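# Swing the box lid open and leave the box upright

## Task

Open the box so its lid ends up roughly vertical or tilted further back, keeping the box standing upright. At the start the lid's tab is tucked down inside the wall with the thumb notch. When finished, release everything and move the grippers away. The opened state must hold up by itself; if it only stays that way because the robot is holding it, the goal is not met.

## Robot and tools

Robot: two arms, left_arm and right_arm, each with six revolute joints and a parallel gripper. The names are labels only and do not match the left or right of any picture. A shared scene frame is used for reported hand positions: origin on the table surface midway between the arms, +z up, +x pointing out over the table, and left_arm sits toward +y.

Tool execute_actions takes "actions", a list holding one item or nothing, plus an optional "pictures" flag (true by default, so every result brings the four camera images).
- Empty list {"actions": []}: nothing is commanded; you just get the current state.
- Motion item {"rows": [...], "steps": n}: n is 1 to 15 control steps of 1/30 s each (15 if omitted). rows holds 1 to 15 rows, one used per step; if there are fewer rows than steps, the final row keeps being applied.
- Wait item {"steps": n} with no rows: n up to 300; it returns after that many steps counted from the previous result, and the time spent composing your reply is included.

Each row is one flat list of exactly 14 numbers covering both arms, always all 14 even if one arm stays still: left_arm waist, shoulder, elbow, wrist pitch, wrist yaw, wrist roll, gripper; then the same seven for right_arm. The six joint numbers are absolute target angles in radians in each joint's own frame (the same values printed under Joint positions), not offsets. Stated ranges per arm: waist -2.618 to 3.054, shoulder 0.000 to 3.142, elbow 0.000 to 3.142, wrist pitch -1.571 to 1.571, wrist yaw -1.571 to 1.571, wrist roll -2.094 to 2.094. True ends may differ by up to 0.036 rad. A call asking for more than 0.036 rad beyond a stated end, and further out than the joint's current angle, is rejected outright and nothing moves. Otherwise an out-of-reach target is clipped at the real end and the result may say "joint sent to its limit" (possibly about an earlier action); missing that message does not prove more travel exists. The gripper number is an absolute command on a -1 (shut) to +1 (fully open) scale.

How motion plays out: joints move at limited speed. Each step the target actually sent stays within a lead of the measured angle: 0.202 rad waist, 0.258 shoulder, 0.238 elbow, 0.573 wrist pitch, 0.522 wrist yaw and roll. If the targets would put a gripper over 70 mm from where it is measured, all joints of that arm are pulled back proportionally. Friction can leave a joint up to about 0.031 rad short, and changes smaller than that may not move it at all. Between calls the arms keep heading for the last row sent, until everything has nearly stopped (a stalled move counts as stopped) or a HELD step occurs; after that only a new action pushes further. Fingers already opening or closing finish their motion.

Gripper details: the fingers point along the gripper's +z axis and close along its y axis. The reported position is the point between the pads, about 1 cm back from the tips. Pads touch at about -0.94; every millimetre of object width adds about 0.0208. Commanding below an object's width squeezes harder, up to roughly 50 to 62 N per pad (less on thin parts under about 5 mm). Keep sending the same closing value to keep a grip. Except near the extremes, the fingers go where grip_measured would equal your number.

Result lines:
- State line "left_arm: ... | right_arm: ...": each gripper's end_effector_position (metres, scene frame) and end_effector_quat_wxyz. Positions can be somewhat off, worse at long reach.
- grip_measured: gripper motor position on the -1..+1 scale; off by up to about 0.02 per gripper, constant within a scene; it barely reveals contact because the fingers are spring coupled.
- Joint positions and Joint velocities, one block per arm: six angles (rad) and the opening in metres (0.093 fully open to 0.000 shut, error about 1 mm; on a firmly held flat object it can read up to about 12 mm below the true width), then their rates.
- "joint command not followed": a clearance check altered or blocked joint targets on some steps; the rest of the row still ran.
- HELD: marks steps where your row was not fully sent.
- MOTOR HOT from 75 °C while holding loads; OVER-TEMPERATURE FAULT at 90 °C (that arm halts 10 s) or 100 °C (arm goes limp and drops). Avoid long heavy holds.

Tool zoom_image: {"camera": name, "region": [x0, y0, x1, y1]} in pixels of that camera's latest image, (0,0) top left, at most 504 by 504. Cameras: cam_high, cam_low, cam_left_wrist, cam_right_wrist, all 504x504.

Tool finished_scene: {"scene": number of the current scene}. Replying without any tool call ends everything.

The simulation keeps running while replies are being written. Occasional disturbances may tug a held part or shove a loose object. Avoid: knocking anything off the table (instant failure), letting the two arms collide or press on each other, dropping or slamming things, and shoving very hard.

Each tool is called after "Call:" as a command line: name --argument value for each argument, lists and objects as JSON in quotes; but a table of rows of numbers goes row by row, as --pt "numbers of a row", without its own name.

## Session

I'll start by looking at the current state.

Call:
execute_actions --actions '[]'

Scene clock: 0.00 s of 4000.00 s.
left_arm: end_effector_position=(+0.4132, +0.4796, +0.2366) grip_measured=+0.990 end_effector_quat_wxyz=(+0.418, -0.239, +0.787, -0.386) | right_arm: end_effector_position=(+0.1178, -0.4982, +0.1849) grip_measured=+0.988 end_effector_quat_wxyz=(+0.056, +0.636, +0.764, +0.097)
Joint positions: left_arm=[ 0.606  1.906  1.598 -0.425  1.015 -0.388  0.093] | right_arm=[-1.012  1.542  1.484 -1.503 -0.225  0.218  0.093]
Joint velocities: left_arm=[ 0.007 -0.007  0.002 -0.022  0.066 -0.022 -0.001] | right_arm=[-0.002 -0.002  0.002  0.022 -0.037 -0.022 -0.001]
Motor temperatures (°C, as the motors report them): left_arm=[24 25 25 26 28 24] | right_arm=[27 26 24 28 27 25]

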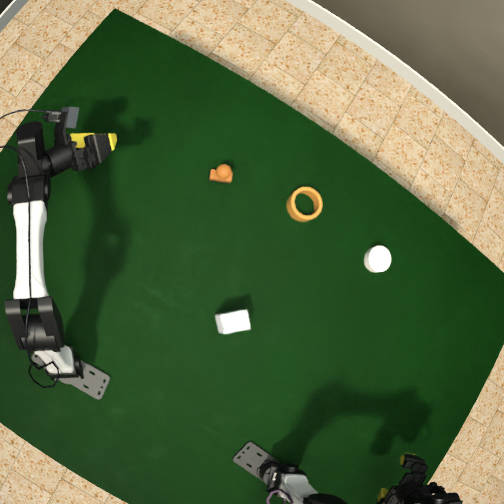

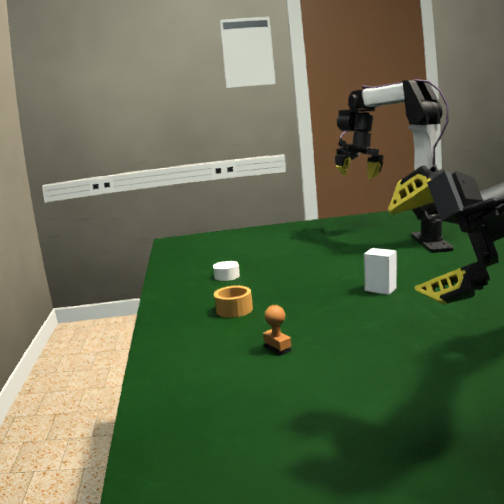

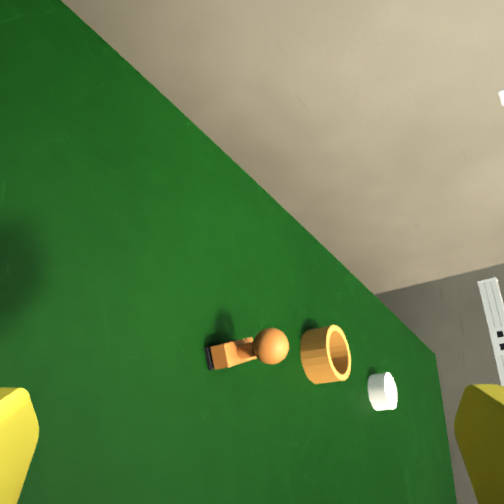

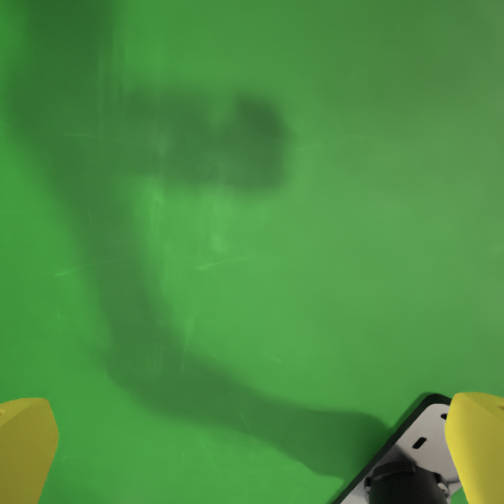

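Call:
zoom_image --camera "cam_high" --region '[190, 280, 280, 360]'

Call:
zoom_image --camera "cam_low" --region '[340, 230, 420, 310]'

Region (190, 280, 280, 360) of cam_high's 504x504 image, scaled by 5.600, with more detail than that image has.

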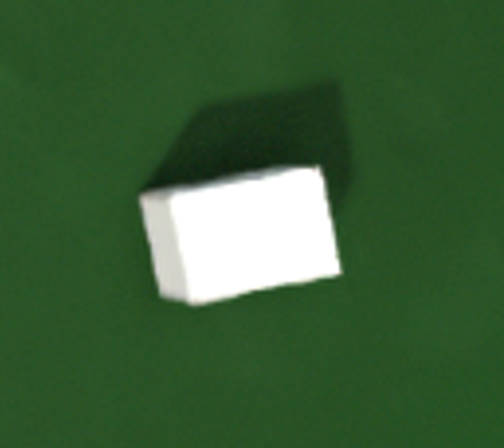

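Region (340, 230, 420, 310) of cam_low's 504x504 image, scaled by 6.300, with more detail than that image has.

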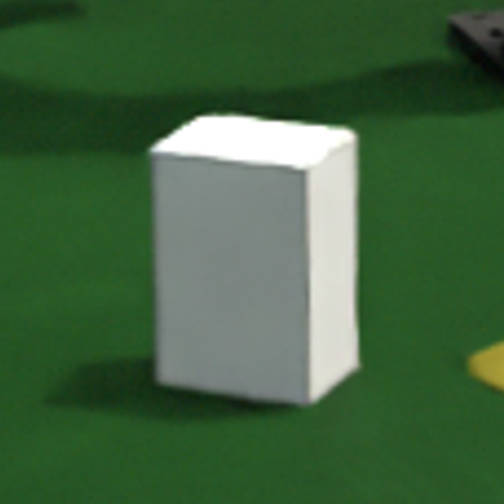

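Call:
execute_actions --actions '[{"rows": [[-0.849, 0.969, 0.758, -0.389, 0.0, 0.0, 1.0, 0.77, 0.443, 0.368, -0.425, 0.0, 0.0, 1.0]], "steps": 15}]' --pictures false

Call:
execute_actions --actions '[{"steps": 60}]'

Scene clock: 83.07 s of 4000.00 s.
left_arm: end_effector_position=(+0.2521, +0.1666, +0.2062) grip_measured=+0.990 end_effector_quat_wxyz=(+0.453, +0.157, +0.870, -0.114) | right_arm: end_effector_position=(+0.2204, -0.2930, +0.1659) grip_measured=+0.989 end_effector_quat_wxyz=(+0.511, +0.046, +0.858, -0.015)
Joint positions: left_arm=[-0.425  0.972  0.777 -0.405  0.067 -0.022  0.093] | right_arm=[ 0.051  0.442  0.423 -0.48  -0.021  0.012  0.093]
Joint velocities: left_arm=[-2.059 -0.022 -0.002  0.198 -0.388  0.081 -0.001] | right_arm=[ 2.171 -0.007 -0.921 -0.007  0.007 -0.081  0.002]
Motor temperatures (°C, as the motors report them): left_arm=[24 37 33 33 28 24] | right_arm=[27 31 29 28 27 25]
Steps of this call (steps 1 to 90: nothing new was sent; then 79.57 s passed at rest; steps 91 to 105: all 15 steps of this action). Readings (joint positions):
91: left_arm=[0.588 1.877 1.557 -0.397 0.937 -0.336] | right_arm=[-0.989 1.507 1.439 -1.425 -0.187 0.191]
92: left_arm=[0.555 1.816 1.474 -0.384 0.824 -0.273] | right_arm=[-0.934 1.439 1.349 -1.293 -0.138 0.155]
94: left_arm=[0.431 1.665 1.307 -0.388 0.619 -0.181] | right_arm=[-0.784 1.278 1.181 -1.073 -0.089 0.101]
98: left_arm=[0.108 1.325 0.988 -0.381 0.278 -0.078] | right_arm=[-0.474 0.922 0.870 -0.685 -0.048 0.043]
105: the state above

Scene clock: 85.07 s of 4000.00 s.
left_arm: end_effector_position=(+0.1850, +0.0608, +0.2072) grip_measured=+0.990 end_effector_quat_wxyz=(+0.433, +0.328, +0.820, -0.179) | right_arm: end_effector_position=(+0.1786, -0.1318, +0.1507) grip_measured=+0.989 end_effector_quat_wxyz=(+0.481, -0.258, +0.823, +0.156)
Joint positions: left_arm=[-0.846  0.972  0.777 -0.399  0.007 -0.007  0.093] | right_arm=[ 0.765  0.442  0.372 -0.441 -0.011  0.003  0.093]
Joint velocities: left_arm=[ 0.002  0.002  0.002  0.007 -0.095 -0.007  0.001] | right_arm=[-0.007  0.002 -0.012 -0.007 -0.037  0.037  0.001]
Motor temperatures (°C, as the motors report them): left_arm=[24 36 33 33 28 24] | right_arm=[27 30 30 29 27 25]
Steps of this call (steps 1 to 30: the robot went on to your last target; steps 31 to 60: nothing new was sent). Readings (joint positions):
1: left_arm=[-0.497 0.972 0.777 -0.401 0.055 -0.019] | right_arm=[0.125 0.442 0.397 -0.480 -0.018 0.011]
2: left_arm=[-0.570 0.972 0.777 -0.401 0.044 -0.017] | right_arm=[0.200 0.442 0.380 -0.480 -0.016 0.010]
4: left_arm=[-0.715 0.972 0.777 -0.399 0.030 -0.014] | right_arm=[0.348 0.442 0.372 -0.478 -0.011 0.008]
8: left_arm=[-0.845 0.972 0.777 -0.399 0.029 -0.007] | right_arm=[0.644 0.442 0.372 -0.452 -0.005 0.006]
60: the state above
All arms were judged still, so your last target was given up. Only a new action makes them travel on or press farther. Fingers that are still opening or closing keep moving.

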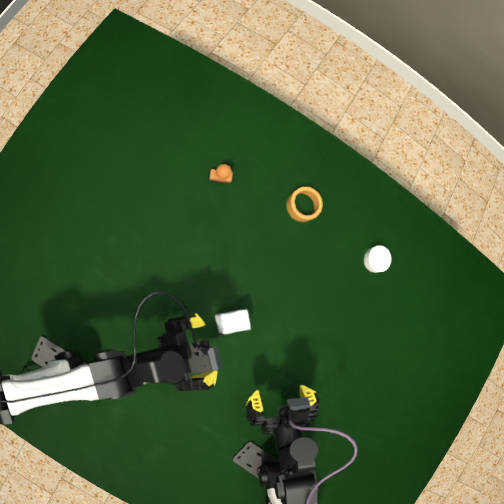

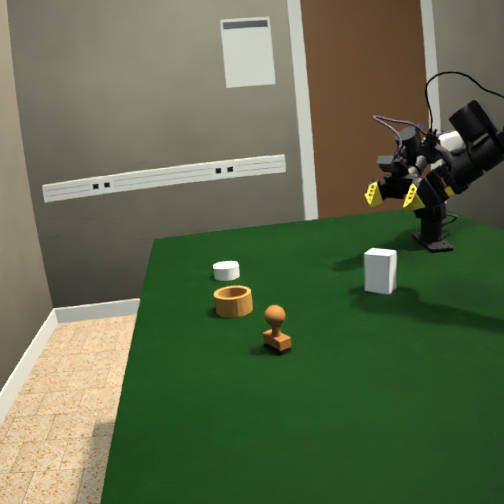

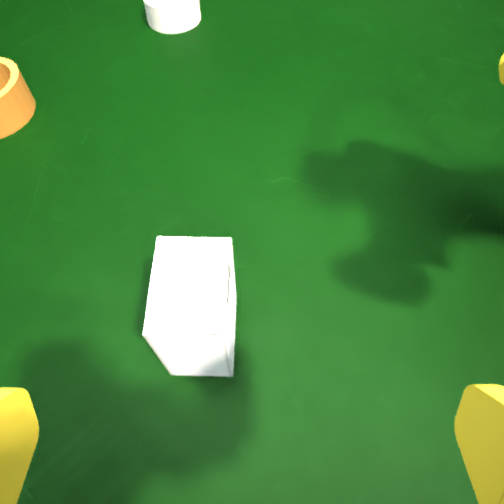

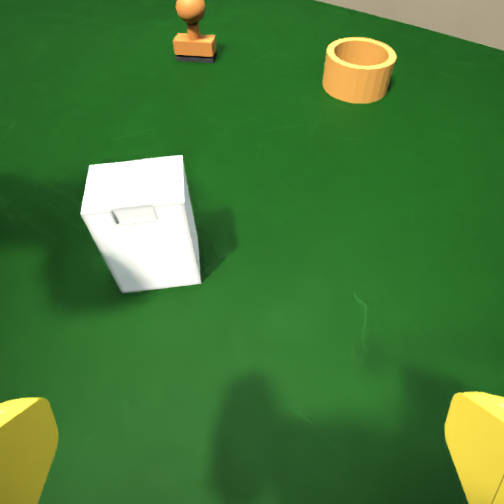

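Call:
zoom_image --camera "cam_right_wrist" --region '[60, 140, 230, 310]'

Call:
zoom_image --camera "cam_left_wrist" --region '[110, 220, 280, 390]'

Region (60, 140, 230, 310) of cam_right_wrist's 504x504 image, scaled by 2.965, with more detail than that image has.

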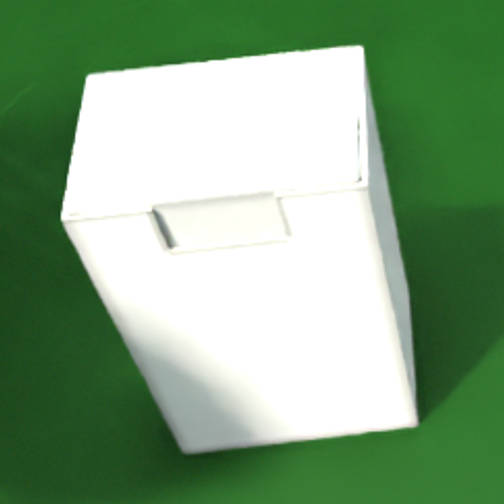

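Region (110, 220, 280, 390) of cam_left_wrist's 504x504 image, scaled by 2.965, with more detail than that image has.

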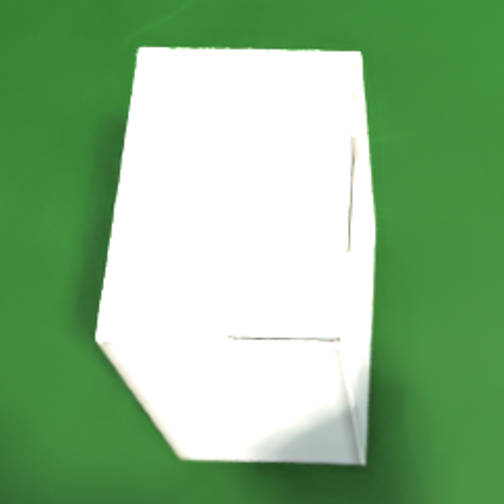

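Call:
zoom_image --camera "cam_low" --region '[350, 130, 470, 250]'

Call:
zoom_image --camera "cam_high" --region '[160, 290, 340, 450]'

Region (350, 130, 470, 250) of cam_low's 504x504 image, scaled by 4.200, with more detail than that image has.

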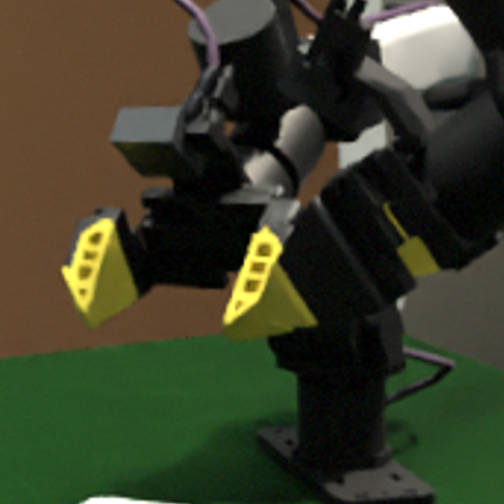

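Region (160, 290, 340, 450) of cam_high's 504x504 image, scaled by 2.800, with more detail than that image has.

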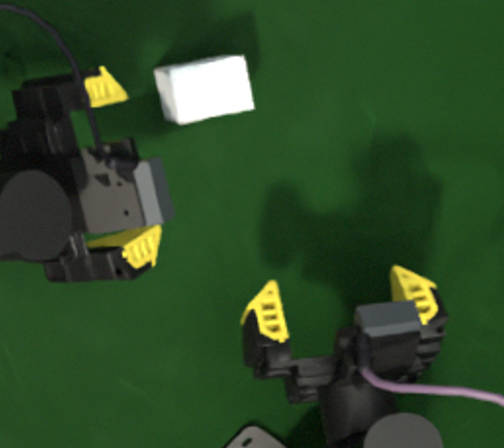

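Call:
execute_actions --actions '[{"rows": [[-0.835, 1.00, 0.757, -0.33, 0.02, 0.0, 1.0, 0.78, 0.443, 0.368, -0.43, 0.0, 0.0, 0.8],[-0.82, 1.04, 0.735, -0.25, 0.035, 0.005, 1.0, 0.80, 0.443, 0.368, -0.43, 0.0, 0.0, 0.6],[-0.805, 1.085, 0.705, -0.15, 0.055, 0.01, 1.0, 0.82, 0.443, 0.368, -0.43, 0.0, 0.0, 0.4],[-0.79, 1.13, 0.675, -0.04, 0.075, 0.017, 1.0, 0.84, 0.443, 0.368, -0.43, 0.0, 0.0, 0.2],[-0.77, 1.18, 0.645, 0.07, 0.095, 0.025, 1.0, 0.86, 0.443, 0.368, -0.43, 0.0, 0.0, 0.0],[-0.75, 1.23, 0.61, 0.19, 0.115, 0.032, 1.0, 0.88, 0.443, 0.368, -0.43, 0.0, 0.0, -0.2],[-0.735, 1.28, 0.58, 0.30, 0.135, 0.04, 1.0, 0.90, 0.443, 0.368, -0.43, 0.0, 0.0, -0.4],[-0.72, 1.325, 0.55, 0.41, 0.155, 0.047, 1.0, 0.92, 0.443, 0.368, -0.43, 0.0, 0.0, -0.6],[-0.705, 1.365, 0.525, 0.50, 0.17, 0.052, 1.0, 0.94, 0.443, 0.368, -0.43, 0.0, 0.0, -0.8],[-0.69, 1.40, 0.50, 0.58, 0.185, 0.057, 1.0, 0.955, 0.443, 0.368, -0.43, 0.0, 0.0, -1.0],[-0.68, 1.429, 0.483, 0.646, 0.195, 0.06, 1.0, 0.961, 0.443, 0.368, -0.43, 0.0, 0.0, -1.0]], "steps": 15}]' --pictures false

Call:
execute_actions --actions '[]'

Scene clock: 204.73 s of 4000.00 s.
left_arm: end_effector_position=(+0.2527, +0.0447, +0.0914) grip_measured=+0.990 end_effector_quat_wxyz=(+0.463, +0.313, +0.804, -0.205) | right_arm: end_effector_position=(+0.1496, -0.0977, +0.1507) grip_measured=-1.000 end_effector_quat_wxyz=(+0.465, -0.334, +0.796, +0.199)
Joint positions: left_arm=[-0.688  1.438  0.484  0.437  0.159  0.043  0.093] | right_arm=[ 0.954  0.442  0.372 -0.441 -0.006  0.003  0.   ]
Joint velocities: left_arm=[ 0.002  0.002 -0.027  0.828  0.081  0.007  0.   ] | right_arm=[-0.007 -0.007  0.012 -0.007  0.007 -0.081  0.   ]
Motor temperatures (°C, as the motors report them): left_arm=[24 28 33 41 28 24] | right_arm=[27 27 34 44 27 25]
Steps of this call (steps 1 to 90: nothing new was sent; then 116.17 s passed at rest; steps 91 to 105: all 15 steps of this action). Readings (joint positions):
91: left_arm=[-0.846 0.972 0.777 -0.396 0.008 -0.007] | right_arm=[0.766 0.442 0.372 -0.441 -0.010 0.003]
92: left_arm=[-0.843 0.978 0.774 -0.378 0.012 -0.006] | right_arm=[0.772 0.442 0.372 -0.441 -0.009 0.003]
94: left_arm=[-0.825 1.019 0.751 -0.278 0.029 -0.002] | right_arm=[0.800 0.442 0.372 -0.441 -0.008 0.003]
98: left_arm=[-0.758 1.215 0.639 0.047 0.084 0.016] | right_arm=[0.879 0.442 0.372 -0.441 -0.006 0.003]
105: the state above

Scene clock: 204.73 s of 4000.00 s.
left_arm: end_effector_position=(+0.2527, +0.0447, +0.0914) grip_measured=+0.990 end_effector_quat_wxyz=(+0.463, +0.313, +0.804, -0.205) | right_arm: end_effector_position=(+0.1496, -0.0977, +0.1507) grip_measured=-1.000 end_effector_quat_wxyz=(+0.465, -0.334, +0.796, +0.199)
Joint positions: left_arm=[-0.688  1.438  0.484  0.437  0.159  0.043  0.093] | right_arm=[ 0.954  0.442  0.372 -0.441 -0.006  0.003  0.   ]
Joint velocities: left_arm=[ 0.002  0.002 -0.027  0.828  0.081  0.007  0.   ] | right_arm=[-0.007 -0.007  0.012 -0.007  0.007 -0.081  0.   ]
Motor temperatures (°C, as the motors report them): left_arm=[24 28 33 41 28 24] | right_arm=[27 27 34 44 27 25]

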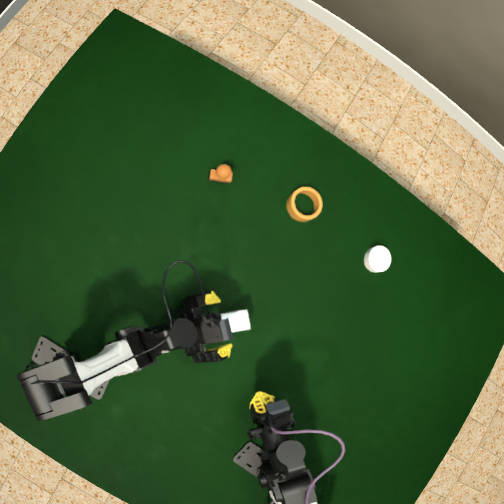

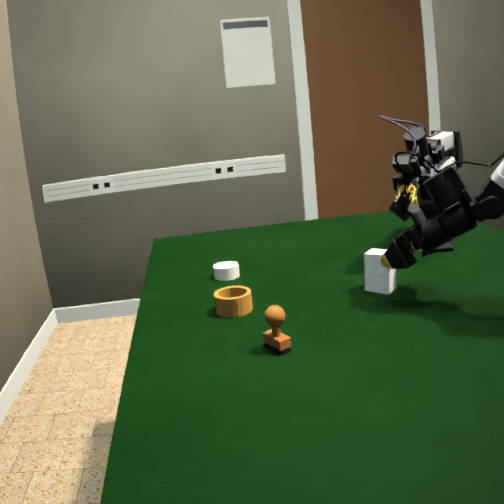

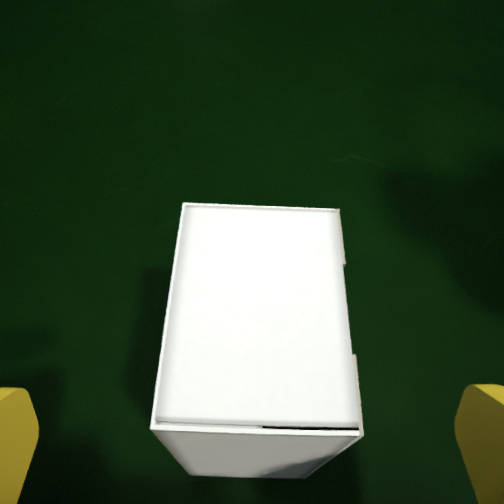

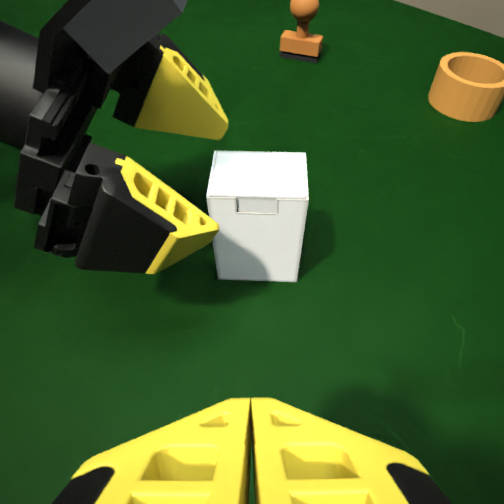

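Call:
execute_actions --actions '[{"rows": [[-0.68, 1.44, 0.478, 0.75, 0.195, 0.06, 1.0, 0.961, 0.443, 0.368, -0.43, 0.0, 0.0, -1.0],[-0.68, 1.455, 0.472, 0.80, 0.195, 0.06, 1.0, 0.961, 0.443, 0.368, -0.43, 0.0, 0.0, -1.0],[-0.68, 1.47, 0.466, 0.85, 0.195, 0.06, 1.0, 0.961, 0.443, 0.368, -0.43, 0.0, 0.0, -1.0],[-0.68, 1.487, 0.46, 0.90, 0.195, 0.06, 1.0, 0.961, 0.443, 0.368, -0.43, 0.0, 0.0, -1.0],[-0.68, 1.504, 0.454, 0.94, 0.195, 0.06, 1.0, 0.961, 0.443, 0.368, -0.43, 0.0, 0.0, -1.0],[-0.68, 1.52, 0.448, 0.97, 0.195, 0.06, 1.0, 0.961, 0.443, 0.368, -0.43, 0.0, 0.0, -1.0],[-0.68, 1.537, 0.442, 0.99, 0.195, 0.06, 1.0, 0.961, 0.443, 0.368, -0.43, 0.0, 0.0, -1.0],[-0.68, 1.554, 0.436, 1.0, 0.195, 0.06, 1.0, 0.961, 0.443, 0.368, -0.43, 0.0, 0.0, -1.0],[-0.68, 1.57, 0.43, 1.0, 0.195, 0.06, 1.0, 0.961, 0.443, 0.368, -0.43, 0.0, 0.0, -1.0],[-0.68, 1.587, 0.424, 1.0, 0.195, 0.06, 1.0, 0.961, 0.443, 0.368, -0.43, 0.0, 0.0, -1.0],[-0.68, 1.604, 0.418, 1.0, 0.195, 0.06, 1.0, 0.961, 0.443, 0.368, -0.43, 0.0, 0.0, -1.0],[-0.68, 1.62, 0.412, 1.0, 0.195, 0.06, 1.0, 0.961, 0.443, 0.368, -0.43, 0.0, 0.0, -1.0],[-0.68, 1.635, 0.406, 1.0, 0.195, 0.06, 1.0, 0.961, 0.443, 0.368, -0.43, 0.0, 0.0, -1.0],[-0.68, 1.648, 0.40, 1.0, 0.195, 0.06, 1.0, 0.961, 0.443, 0.368, -0.43, 0.0, 0.0, -1.0],[-0.68, 1.658, 0.396, 1.0, 0.195, 0.06, 1.0, 0.961, 0.443, 0.368, -0.43, 0.0, 0.0, -1.0]], "steps": 15}]'

Scene clock: 217.33 s of 4000.00 s.
left_arm: end_effector_position=(+0.2724, +0.0251, +0.1156) grip_measured=+0.990 end_effector_quat_wxyz=(+0.573, +0.308, +0.721, -0.240) | right_arm: end_effector_position=(+0.1496, -0.0977, +0.1507) grip_measured=-1.000 end_effector_quat_wxyz=(+0.465, -0.334, +0.796, +0.199)
Joint positions: left_arm=[-0.688  1.621  0.427  0.959  0.188  0.052  0.093] | right_arm=[ 0.954  0.442  0.372 -0.441 -0.006  0.003  0.   ]
Joint velocities: left_arm=[-0.012  0.422 -0.198 -0.007 -0.095  0.022 -0.001] | right_arm=[-0.012  0.012 -0.002 -0.081 -0.066 -0.007  0.   ]
Motor temperatures (°C, as the motors report them): left_arm=[24 29 33 43 28 24] | right_arm=[27 27 35 44 27 25]
Steps of this call (steps 1 to 30: the robot went on to your last target; steps 31 to 90: nothing new was sent; then 9.10 s passed at rest; steps 91 to 105: all 15 steps of this action). Readings (joint positions):
91: left_arm=[-0.688 1.438 0.484 0.631 0.188 0.052] | right_arm=[0.954 0.442 0.372 -0.441 -0.006 0.003]
92: left_arm=[-0.688 1.439 0.484 0.650 0.188 0.052] | right_arm=[0.954 0.442 0.372 -0.441 -0.006 0.003]
94: left_arm=[-0.688 1.447 0.484 0.719 0.188 0.052] | right_arm=[0.954 0.442 0.372 -0.441 -0.006 0.003]
98: left_arm=[-0.688 1.500 0.478 0.873 0.188 0.052] | right_arm=[0.954 0.442 0.372 -0.441 -0.006 0.003]
105: the state above

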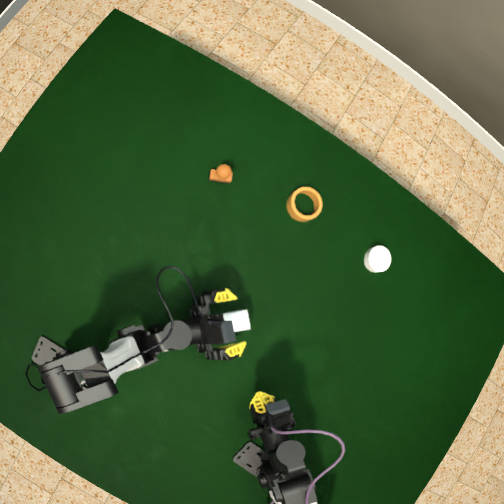

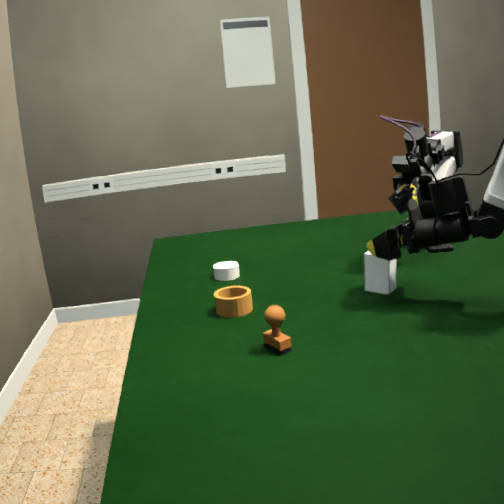

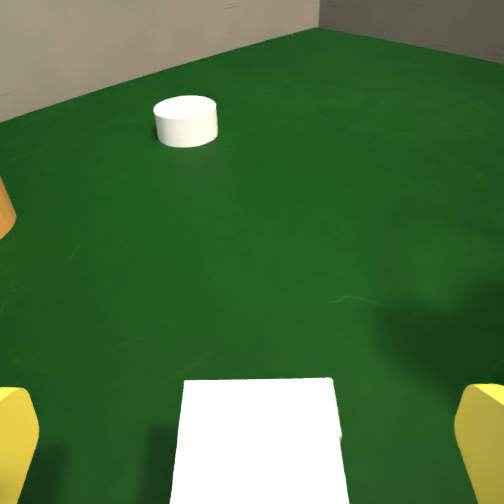

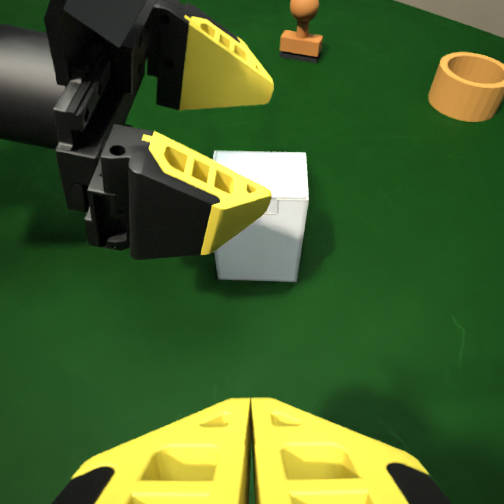

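Call:
execute_actions --actions '[{"rows": [[-0.68, 1.67, 0.394, 1.06, 0.195, 0.06, 1.0, 0.961, 0.443, 0.368, -0.43, 0.0, 0.0, -1.0],[-0.68, 1.69, 0.392, 1.10, 0.195, 0.06, 1.0, 0.961, 0.443, 0.368, -0.43, 0.0, 0.0, -1.0],[-0.68, 1.71, 0.39, 1.14, 0.195, 0.06, 1.0, 0.961, 0.443, 0.368, -0.43, 0.0, 0.0, -1.0],[-0.68, 1.73, 0.388, 1.18, 0.195, 0.06, 1.0, 0.961, 0.443, 0.368, -0.43, 0.0, 0.0, -1.0],[-0.68, 1.75, 0.386, 1.21, 0.195, 0.06, 1.0, 0.961, 0.443, 0.368, -0.43, 0.0, 0.0, -1.0],[-0.68, 1.77, 0.384, 1.24, 0.195, 0.06, 1.0, 0.961, 0.443, 0.368, -0.43, 0.0, 0.0, -1.0],[-0.68, 1.79, 0.382, 1.26, 0.195, 0.06, 1.0, 0.961, 0.443, 0.368, -0.43, 0.0, 0.0, -1.0],[-0.68, 1.81, 0.38, 1.28, 0.195, 0.06, 1.0, 0.961, 0.443, 0.368, -0.43, 0.0, 0.0, -1.0],[-0.68, 1.83, 0.378, 1.30, 0.195, 0.06, 1.0, 0.961, 0.443, 0.368, -0.43, 0.0, 0.0, -1.0],[-0.68, 1.85, 0.376, 1.31, 0.195, 0.06, 1.0, 0.961, 0.443, 0.368, -0.43, 0.0, 0.0, -1.0],[-0.68, 1.87, 0.374, 1.315, 0.195, 0.06, 1.0, 0.961, 0.443, 0.368, -0.43, 0.0, 0.0, -1.0],[-0.68, 1.89, 0.372, 1.315, 0.195, 0.06, 1.0, 0.961, 0.443, 0.368, -0.43, 0.0, 0.0, -1.0],[-0.68, 1.91, 0.37, 1.315, 0.195, 0.06, 1.0, 0.961, 0.443, 0.368, -0.43, 0.0, 0.0, -1.0],[-0.68, 1.93, 0.368, 1.315, 0.195, 0.06, 1.0, 0.961, 0.443, 0.368, -0.43, 0.0, 0.0, -1.0],[-0.68, 1.945, 0.366, 1.315, 0.195, 0.06, 1.0, 0.961, 0.443, 0.368, -0.43, 0.0, 0.0, -1.0]], "steps": 15}]' --pictures false

Call:
execute_actions --actions '[{"steps": 12}]'

Scene clock: 228.30 s of 4000.00 s.
left_arm: end_effector_position=(+0.2741, +0.0239, +0.0677) grip_measured=+0.990 end_effector_quat_wxyz=(+0.573, +0.308, +0.720, -0.240) | right_arm: end_effector_position=(+0.1496, -0.0977, +0.1507) grip_measured=-1.000 end_effector_quat_wxyz=(+0.465, -0.334, +0.796, +0.199)
Joint positions: left_arm=[-0.688  1.897  0.394  1.268  0.188  0.052  0.093] | right_arm=[ 0.954  0.442  0.372 -0.441 -0.006  0.003  0.   ]
Joint velocities: left_arm=[-0.007  0.554 -0.09   0.11  -0.022 -0.007 -0.   ] | right_arm=[-0.002  0.012 -0.007 -0.007  0.037  0.022  0.   ]
Motor temperatures (°C, as the motors report them): left_arm=[24 29 33 44 28 24] | right_arm=[27 27 35 45 27 25]
Steps of this call (steps 1 to 30: the robot went on to your last target; steps 31 to 90: nothing new was sent; then 7.47 s passed at rest; steps 91 to 105: all 15 steps of this action). Readings (joint positions):
91: left_arm=[-0.688 1.650 0.412 0.981 0.188 0.052] | right_arm=[0.954 0.442 0.372 -0.441 -0.006 0.003]
92: left_arm=[-0.688 1.654 0.412 0.997 0.188 0.052] | right_arm=[0.954 0.442 0.372 -0.441 -0.006 0.003]
94: left_arm=[-0.688 1.677 0.412 1.050 0.188 0.052] | right_arm=[0.954 0.442 0.372 -0.441 -0.006 0.003]
98: left_arm=[-0.688 1.756 0.412 1.159 0.188 0.052] | right_arm=[0.954 0.442 0.372 -0.441 -0.006 0.003]
105: the state above

Scene clock: 228.70 s of 4000.00 s.
left_arm: end_effector_position=(+0.2707, +0.0262, +0.0537) grip_measured=+0.990 end_effector_quat_wxyz=(+0.562, +0.310, +0.730, -0.237) | right_arm: end_effector_position=(+0.1496, -0.0977, +0.1507) grip_measured=-1.000 end_effector_quat_wxyz=(+0.465, -0.334, +0.796, +0.199)
Joint positions: left_arm=[-0.688  1.936  0.384  1.288  0.188  0.052  0.093] | right_arm=[ 0.954  0.442  0.372 -0.441 -0.006  0.003  0.   ]
Joint velocities: left_arm=[-0.002  0.027 -0.012 -0.022  0.037 -0.051  0.001] | right_arm=[ 0.002 -0.002 -0.002 -0.037 -0.022  0.007  0.   ]
Motor temperatures (°C, as the motors report them): left_arm=[24 29 33 44 28 24] | right_arm=[27 27 35 45 27 25]
Steps of this call (steps 1 to 12: the robot went on to your last target). Readings (joint positions):
1: left_arm=[-0.688 1.914 0.392 1.270 0.188 0.052] | right_arm=[0.954 0.442 0.372 -0.441 -0.006 0.003]
2: left_arm=[-0.688 1.926 0.389 1.270 0.188 0.052] | right_arm=[0.954 0.442 0.372 -0.441 -0.006 0.003]
4: left_arm=[-0.688 1.936 0.384 1.270 0.188 0.052] | right_arm=[0.954 0.442 0.372 -0.441 -0.006 0.003]
8: left_arm=[-0.688 1.936 0.384 1.281 0.188 0.052] | right_arm=[0.954 0.442 0.372 -0.441 -0.006 0.003]
12: the state above

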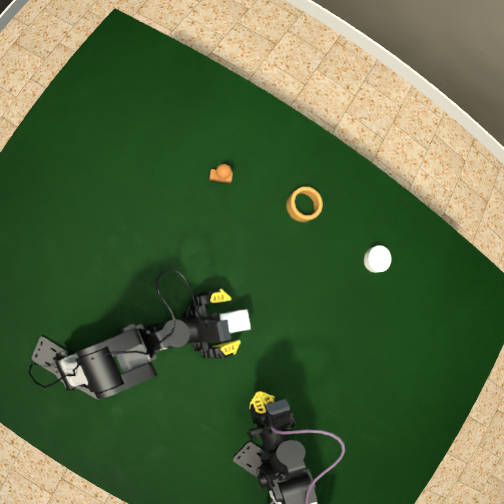

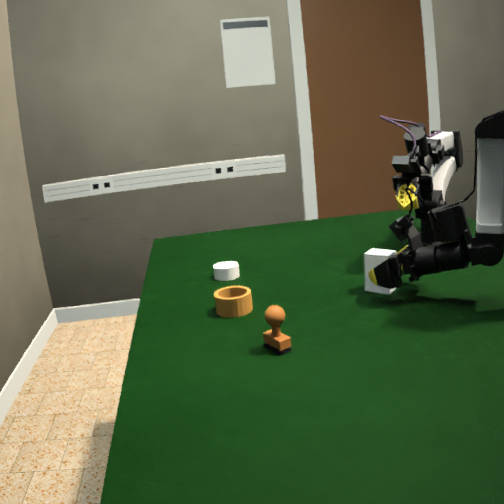

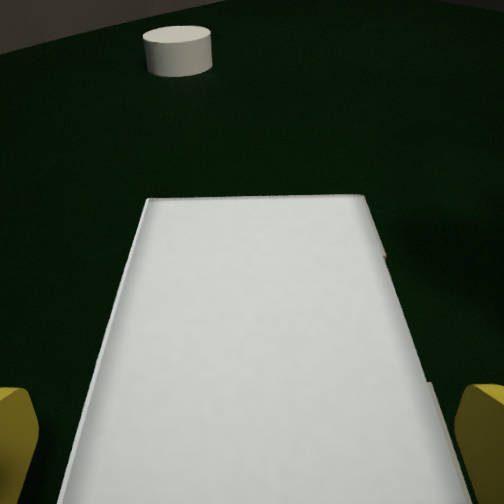

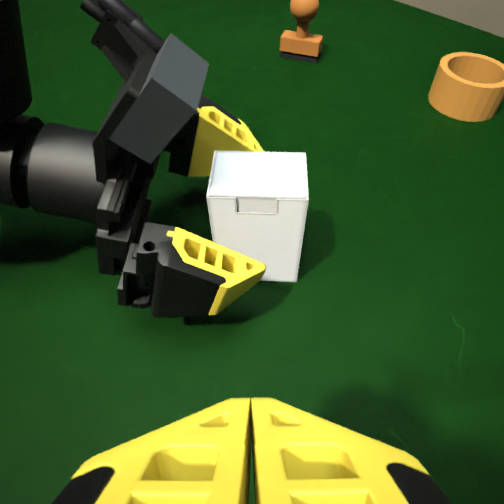

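Call:
execute_actions --actions '[{"rows": [[-0.68, 1.95, 0.362, 1.325, 0.195, 0.06, 0.9, 0.961, 0.443, 0.368, -0.43, 0.0, 0.0, -1.0],[-0.68, 1.96, 0.358, 1.335, 0.195, 0.06, 0.8, 0.961, 0.443, 0.368, -0.43, 0.0, 0.0, -1.0],[-0.68, 1.97, 0.354, 1.345, 0.195, 0.06, 0.7, 0.961, 0.443, 0.368, -0.43, 0.0, 0.0, -1.0],[-0.68, 1.98, 0.35, 1.345, 0.195, 0.06, 0.6, 0.961, 0.443, 0.368, -0.43, 0.0, 0.0, -1.0],[-0.68, 1.99, 0.35, 1.345, 0.195, 0.06, 0.5, 0.961, 0.443, 0.368, -0.43, 0.0, 0.0, -1.0],[-0.68, 1.995, 0.35, 1.345, 0.195, 0.06, 0.4, 0.961, 0.443, 0.368, -0.43, 0.0, 0.0, -1.0],[-0.68, 1.995, 0.35, 1.345, 0.195, 0.06, 0.35, 0.961, 0.443, 0.368, -0.43, 0.0, 0.0, -1.0],[-0.68, 1.995, 0.35, 1.345, 0.195, 0.06, 0.3, 0.961, 0.443, 0.368, -0.43, 0.0, 0.0, -1.0],[-0.68, 1.995, 0.35, 1.345, 0.195, 0.06, 0.25, 0.961, 0.443, 0.368, -0.43, 0.0, 0.0, -1.0],[-0.68, 1.995, 0.35, 1.345, 0.195, 0.06, 0.2, 0.961, 0.443, 0.368, -0.43, 0.0, 0.0, -1.0]], "steps": 15}]'

Scene clock: 241.90 s of 4000.00 s.
left_arm: end_effector_position=(+0.2667, +0.0290, +0.0401) grip_measured=+0.202 end_effector_quat_wxyz=(+0.552, +0.312, +0.737, -0.235) | right_arm: end_effector_position=(+0.1496, -0.0977, +0.1507) grip_measured=-1.000 end_effector_quat_wxyz=(+0.465, -0.334, +0.796, +0.199)
Joint positions: left_arm=[-0.688  1.981  0.371  1.32   0.188  0.053  0.055] | right_arm=[ 0.954  0.442  0.372 -0.441 -0.006  0.003  0.   ]
Joint velocities: left_arm=[-0.002  0.002  0.012  0.022 -0.066  0.007  0.001] | right_arm=[ 0.002 -0.012 -0.027 -0.066 -0.007  0.037  0.   ]
Motor temperatures (°C, as the motors report them): left_arm=[24 30 32 45 28 24] | right_arm=[27 27 35 45 27 25]
Steps of this call (steps 1 to 30: the robot went on to your last target; steps 31 to 90: nothing new was sent; then 9.70 s passed at rest; steps 91 to 105: all 15 steps of this action). Readings (joint positions):
91: left_arm=[-0.688 1.936 0.384 1.292 0.188 0.052] | right_arm=[0.954 0.442 0.372 -0.441 -0.006 0.003]
92: left_arm=[-0.688 1.936 0.384 1.294 0.188 0.052] | right_arm=[0.954 0.442 0.372 -0.441 -0.006 0.003]
94: left_arm=[-0.688 1.943 0.384 1.308 0.188 0.052] | right_arm=[0.954 0.442 0.372 -0.441 -0.006 0.003]
98: left_arm=[-0.688 1.975 0.382 1.319 0.188 0.053] | right_arm=[0.954 0.442 0.372 -0.441 -0.006 0.003]
105: the state above

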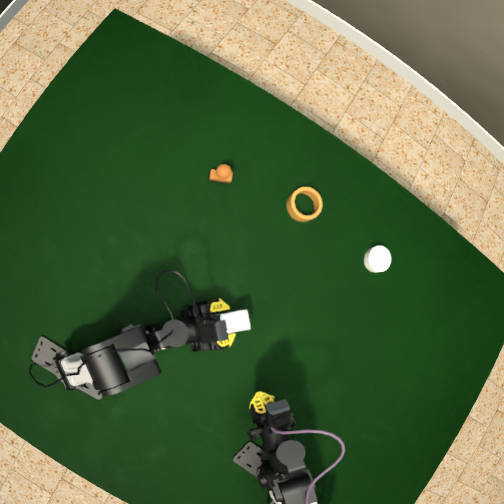

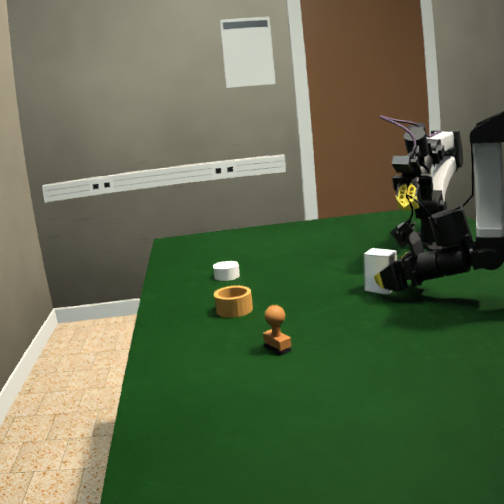

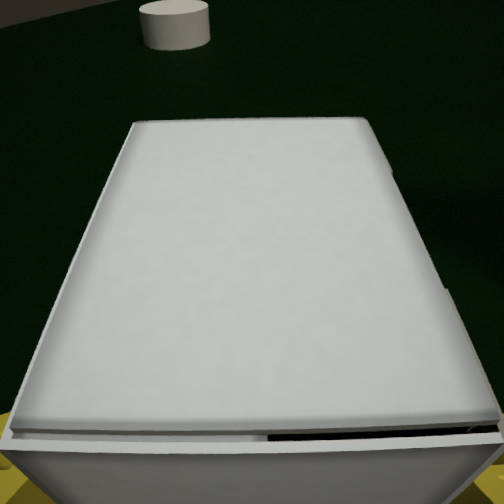

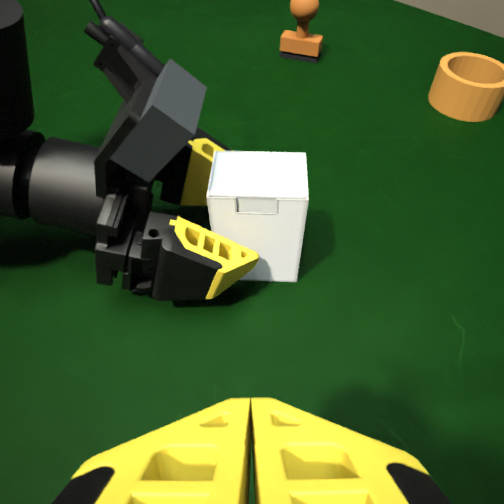

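Call:
execute_actions --actions '[{"rows": [[-0.68, 1.995, 0.35, 1.345, 0.195, 0.06, 0.15, 0.95, 0.46, 0.36, -0.30, 0.0, 0.0, -1.0],[-0.68, 1.995, 0.35, 1.345, 0.195, 0.06, 0.10, 0.95, 0.50, 0.35, -0.14, 0.0, 0.0, -1.0],[-0.68, 1.995, 0.35, 1.345, 0.195, 0.06, 0.06, 0.95, 0.55, 0.335, 0.03, 0.0, 0.0, -1.0],[-0.68, 1.995, 0.35, 1.345, 0.195, 0.06, 0.03, 0.95, 0.62, 0.32, 0.20, 0.0, 0.0, -1.0],[-0.68, 1.995, 0.35, 1.345, 0.195, 0.06, 0.0, 0.95, 0.70, 0.305, 0.37, 0.0, 0.0, -1.0],[-0.68, 1.995, 0.35, 1.345, 0.195, 0.06, -0.03, 0.95, 0.79, 0.29, 0.54, 0.0, 0.0, -1.0],[-0.68, 1.995, 0.35, 1.345, 0.195, 0.06, -0.06, 0.95, 0.88, 0.27, 0.70, 0.0, 0.0, -1.0],[-0.68, 1.995, 0.35, 1.345, 0.195, 0.06, -0.09, 0.95, 0.97, 0.25, 0.85, 0.0, 0.0, -1.0],[-0.68, 1.995, 0.35, 1.345, 0.195, 0.06, -0.12, 0.95, 1.06, 0.235, 0.98, 0.0, 0.0, -1.0],[-0.68, 1.995, 0.35, 1.345, 0.195, 0.06, -0.15, 0.95, 1.15, 0.22, 1.08, 0.0, 0.0, -1.0],[-0.68, 1.995, 0.35, 1.345, 0.195, 0.06, -0.15, 0.95, 1.24, 0.205, 1.14, 0.0, 0.0, -1.0],[-0.68, 1.995, 0.35, 1.345, 0.195, 0.06, -0.15, 0.95, 1.32, 0.19, 1.17, 0.0, 0.0, -1.0],[-0.68, 1.995, 0.35, 1.345, 0.195, 0.06, -0.15, 0.95, 1.39, 0.175, 1.17, 0.0, 0.0, -1.0],[-0.68, 1.995, 0.35, 1.345, 0.195, 0.06, -0.15, 0.95, 1.45, 0.165, 1.17, 0.0, 0.0, -1.0],[-0.68, 1.995, 0.35, 1.345, 0.195, 0.06, -0.15, 0.95, 1.50, 0.155, 1.17, 0.0, 0.0, -1.0]], "steps": 15}]' --pictures false

Call:
execute_actions --actions '[{"rows": [[-0.68, 1.995, 0.35, 1.345, 0.195, 0.06, -0.15, 0.95, 1.53, 0.15, 1.17, 0.0, 0.0, -1.0],[-0.68, 1.995, 0.35, 1.345, 0.195, 0.06, -0.15, 0.95, 1.555, 0.15, 1.17, 0.0, 0.0, -1.0]], "steps": 15}]'

Scene clock: 277.13 s of 4000.00 s.
left_arm: end_effector_position=(+0.2668, +0.0289, +0.0404) grip_measured=-0.140 end_effector_quat_wxyz=(+0.552, +0.312, +0.737, -0.235) | right_arm: end_effector_position=(+0.2283, -0.0178, +0.1021) grip_measured=-1.000 end_effector_quat_wxyz=(+0.554, -0.309, +0.736, +0.236)
Joint positions: left_arm=[-0.688  1.981  0.371  1.321  0.188  0.053  0.038] | right_arm=[ 0.954  1.391  0.206  0.907 -0.006  0.003  0.   ]
Joint velocities: left_arm=[ 0.002 -0.007  0.007 -0.007  0.022 -0.051 -0.002] | right_arm=[ 0.002  1.893 -0.437  1.516  0.037  0.037  0.   ]
Motor temperatures (°C, as the motors report them): left_arm=[24 31 30 47 28 24] | right_arm=[27 27 36 47 27 25]
Steps of this call (steps 1 to 15: the robot went on to your last target; steps 16 to 90: nothing new was sent; then 31.73 s passed at rest; steps 91 to 105: all 15 steps of this action). Readings (joint positions):
91: left_arm=[-0.688 1.981 0.371 1.321 0.188 0.053] | right_arm=[0.954 0.442 0.372 -0.430 -0.006 0.003]
92: left_arm=[-0.688 1.981 0.371 1.321 0.188 0.053] | right_arm=[0.954 0.448 0.369 -0.395 -0.006 0.003]
94: left_arm=[-0.688 1.981 0.371 1.321 0.188 0.053] | right_arm=[0.954 0.503 0.360 -0.235 -0.006 0.003]
98: left_arm=[-0.688 1.981 0.371 1.321 0.188 0.053] | right_arm=[0.954 0.791 0.328 0.227 -0.006 0.003]
105: the state above

Scene clock: 277.63 s of 4000.00 s.
left_arm: end_effector_position=(+0.2668, +0.0289, +0.0404) grip_measured=-0.140 end_effector_quat_wxyz=(+0.552, +0.312, +0.737, -0.235) | right_arm: end_effector_position=(+0.2281, -0.0179, +0.0897) grip_measured=-1.000 end_effector_quat_wxyz=(+0.568, -0.305, +0.726, +0.242)
Joint positions: left_arm=[-0.688  1.981  0.371  1.321  0.188  0.053  0.038] | right_arm=[ 0.954  1.548  0.162  1.144 -0.006  0.003  0.   ]
Joint velocities: left_arm=[-0.007 -0.007  0.002 -0.051 -0.051 -0.022 -0.   ] | right_arm=[-0.002  0.002  0.002  0.022 -0.007 -0.051  0.   ]
Motor temperatures (°C, as the motors report them): left_arm=[24 31 30 47 28 24] | right_arm=[27 27 36 47 27 25]
Steps of this call (steps 1 to 15: all 15 steps of this action). Readings (joint positions):
1: left_arm=[-0.688 1.981 0.371 1.321 0.188 0.053] | right_arm=[0.954 1.449 0.192 0.951 -0.006 0.003]
2: left_arm=[-0.688 1.981 0.371 1.321 0.188 0.053] | right_arm=[0.954 1.494 0.180 0.983 -0.006 0.003]
4: left_arm=[-0.688 1.981 0.371 1.321 0.188 0.053] | right_arm=[0.954 1.541 0.165 1.023 -0.006 0.003]
8: left_arm=[-0.688 1.981 0.371 1.321 0.188 0.053] | right_arm=[0.954 1.548 0.162 1.095 -0.006 0.003]
15: the state above

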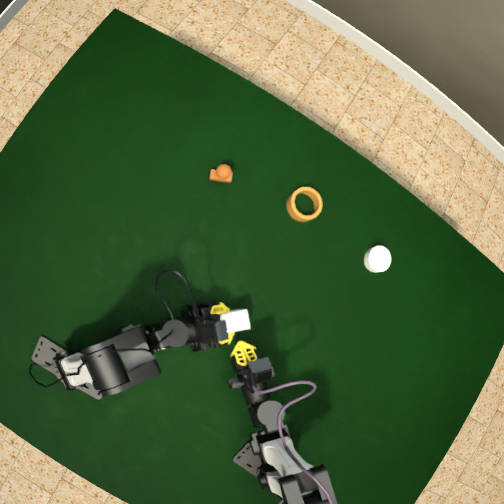

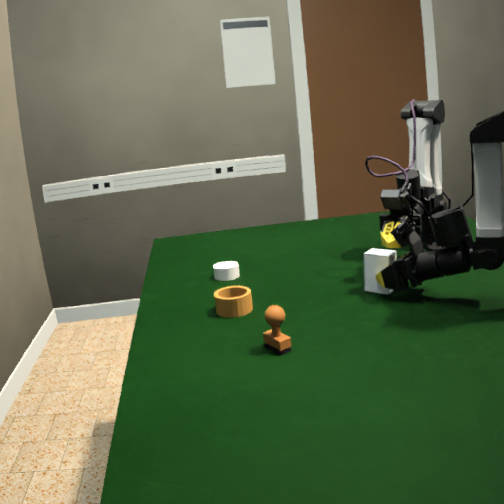

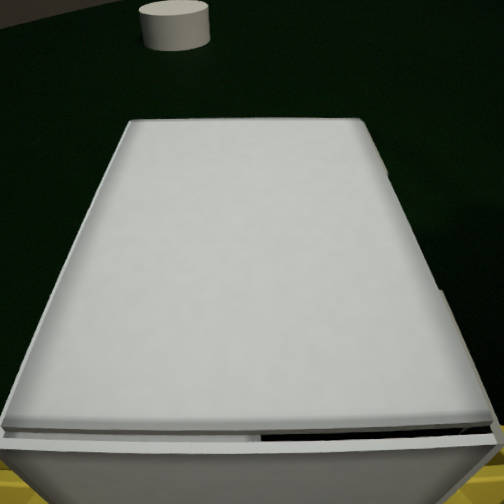

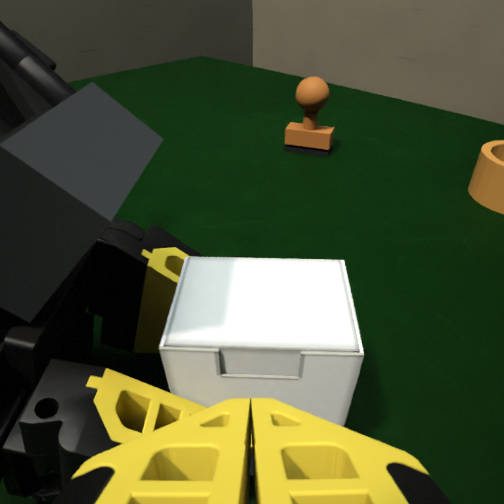

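Call:
execute_actions --actions '[{"rows": [[-0.68, 1.995, 0.35, 1.345, 0.195, 0.06, -0.15, 0.945, 1.565, 0.165, 1.20, 0.0, 0.0, -1.0],[-0.68, 1.995, 0.35, 1.345, 0.195, 0.06, -0.15, 0.94, 1.58, 0.175, 1.22, 0.0, 0.0, -1.0],[-0.68, 1.995, 0.35, 1.345, 0.195, 0.06, -0.15, 0.94, 1.595, 0.183, 1.24, 0.0, 0.0, -1.0],[-0.68, 1.995, 0.35, 1.345, 0.195, 0.06, -0.15, 0.94, 1.61, 0.19, 1.25, 0.0, 0.0, -1.0],[-0.68, 1.995, 0.35, 1.345, 0.195, 0.06, -0.15, 0.94, 1.625, 0.196, 1.25, 0.0, 0.0, -1.0],[-0.68, 1.995, 0.35, 1.345, 0.195, 0.06, -0.15, 0.94, 1.64, 0.202, 1.25, 0.0, 0.0, -1.0],[-0.68, 1.995, 0.35, 1.345, 0.195, 0.06, -0.15, 0.94, 1.655, 0.207, 1.25, 0.0, 0.0, -1.0],[-0.68, 1.995, 0.35, 1.345, 0.195, 0.06, -0.15, 0.94, 1.667, 0.21, 1.25, 0.0, 0.0, -1.0],[-0.68, 1.995, 0.35, 1.345, 0.195, 0.06, -0.15, 0.94, 1.677, 0.21, 1.25, 0.0, 0.0, -1.0]], "steps": 15}]'

Scene clock: 309.23 s of 4000.00 s.
left_arm: end_effector_position=(+0.2668, +0.0289, +0.0404) grip_measured=-0.140 end_effector_quat_wxyz=(+0.552, +0.312, +0.737, -0.235) | right_arm: end_effector_position=(+0.2358, -0.0130, +0.0797) grip_measured=-1.000 end_effector_quat_wxyz=(+0.567, -0.303, +0.728, +0.240)
Joint positions: left_arm=[-0.688  1.981  0.371  1.321  0.188  0.053  0.038] | right_arm=[ 0.948  1.659  0.186  1.228 -0.006  0.003  0.   ]
Joint velocities: left_arm=[-0.007 -0.002 -0.032  0.007 -0.022  0.037 -0.   ] | right_arm=[ 0.007 -0.007 -0.002  0.007  0.007 -0.022  0.   ]
Motor temperatures (°C, as the motors report them): left_arm=[24 31 29 48 28 24] | right_arm=[27 28 33 50 27 25]
Steps of this call (steps 1 to 15: the robot went on to your last target; steps 16 to 90: nothing new was sent; then 28.10 s passed at rest; steps 91 to 105: all 15 steps of this action). Readings (joint positions):
91: left_arm=[-0.688 1.981 0.371 1.321 0.188 0.053] | right_arm=[0.954 1.548 0.162 1.157 -0.006 0.003]
92: left_arm=[-0.688 1.981 0.371 1.321 0.188 0.053] | right_arm=[0.953 1.550 0.162 1.164 -0.006 0.003]
94: left_arm=[-0.688 1.981 0.371 1.321 0.188 0.053] | right_arm=[0.949 1.565 0.162 1.191 -0.006 0.003]
98: left_arm=[-0.688 1.981 0.371 1.321 0.188 0.053] | right_arm=[0.948 1.623 0.179 1.219 -0.006 0.003]
105: the state above

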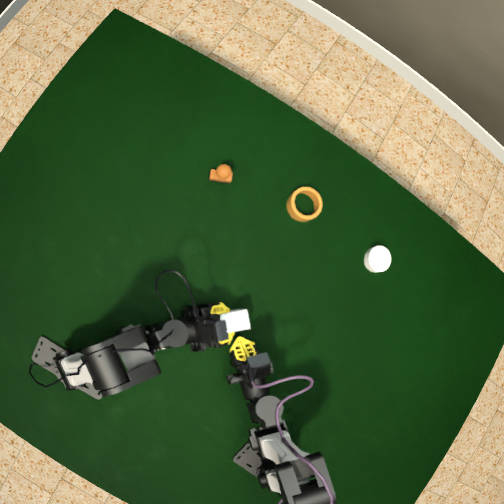

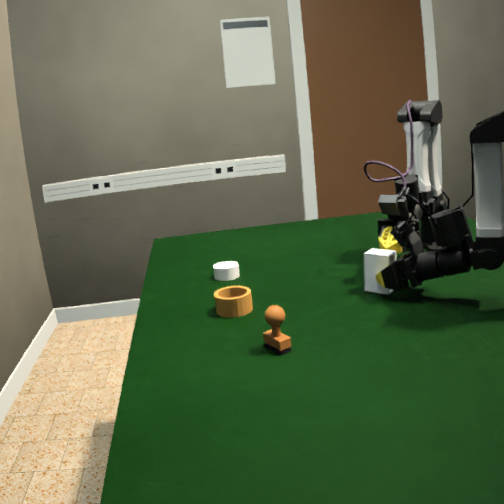

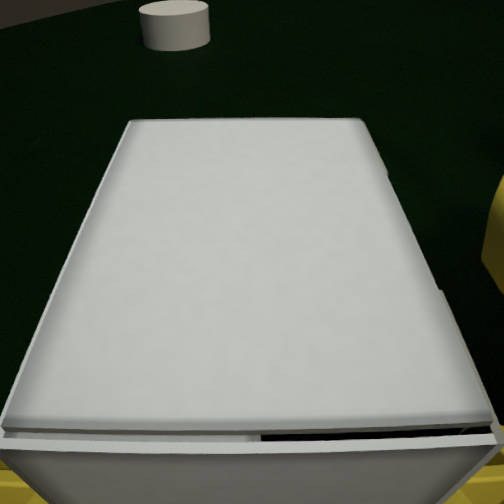

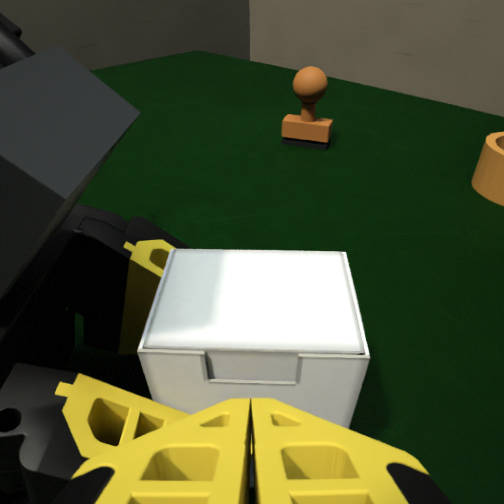

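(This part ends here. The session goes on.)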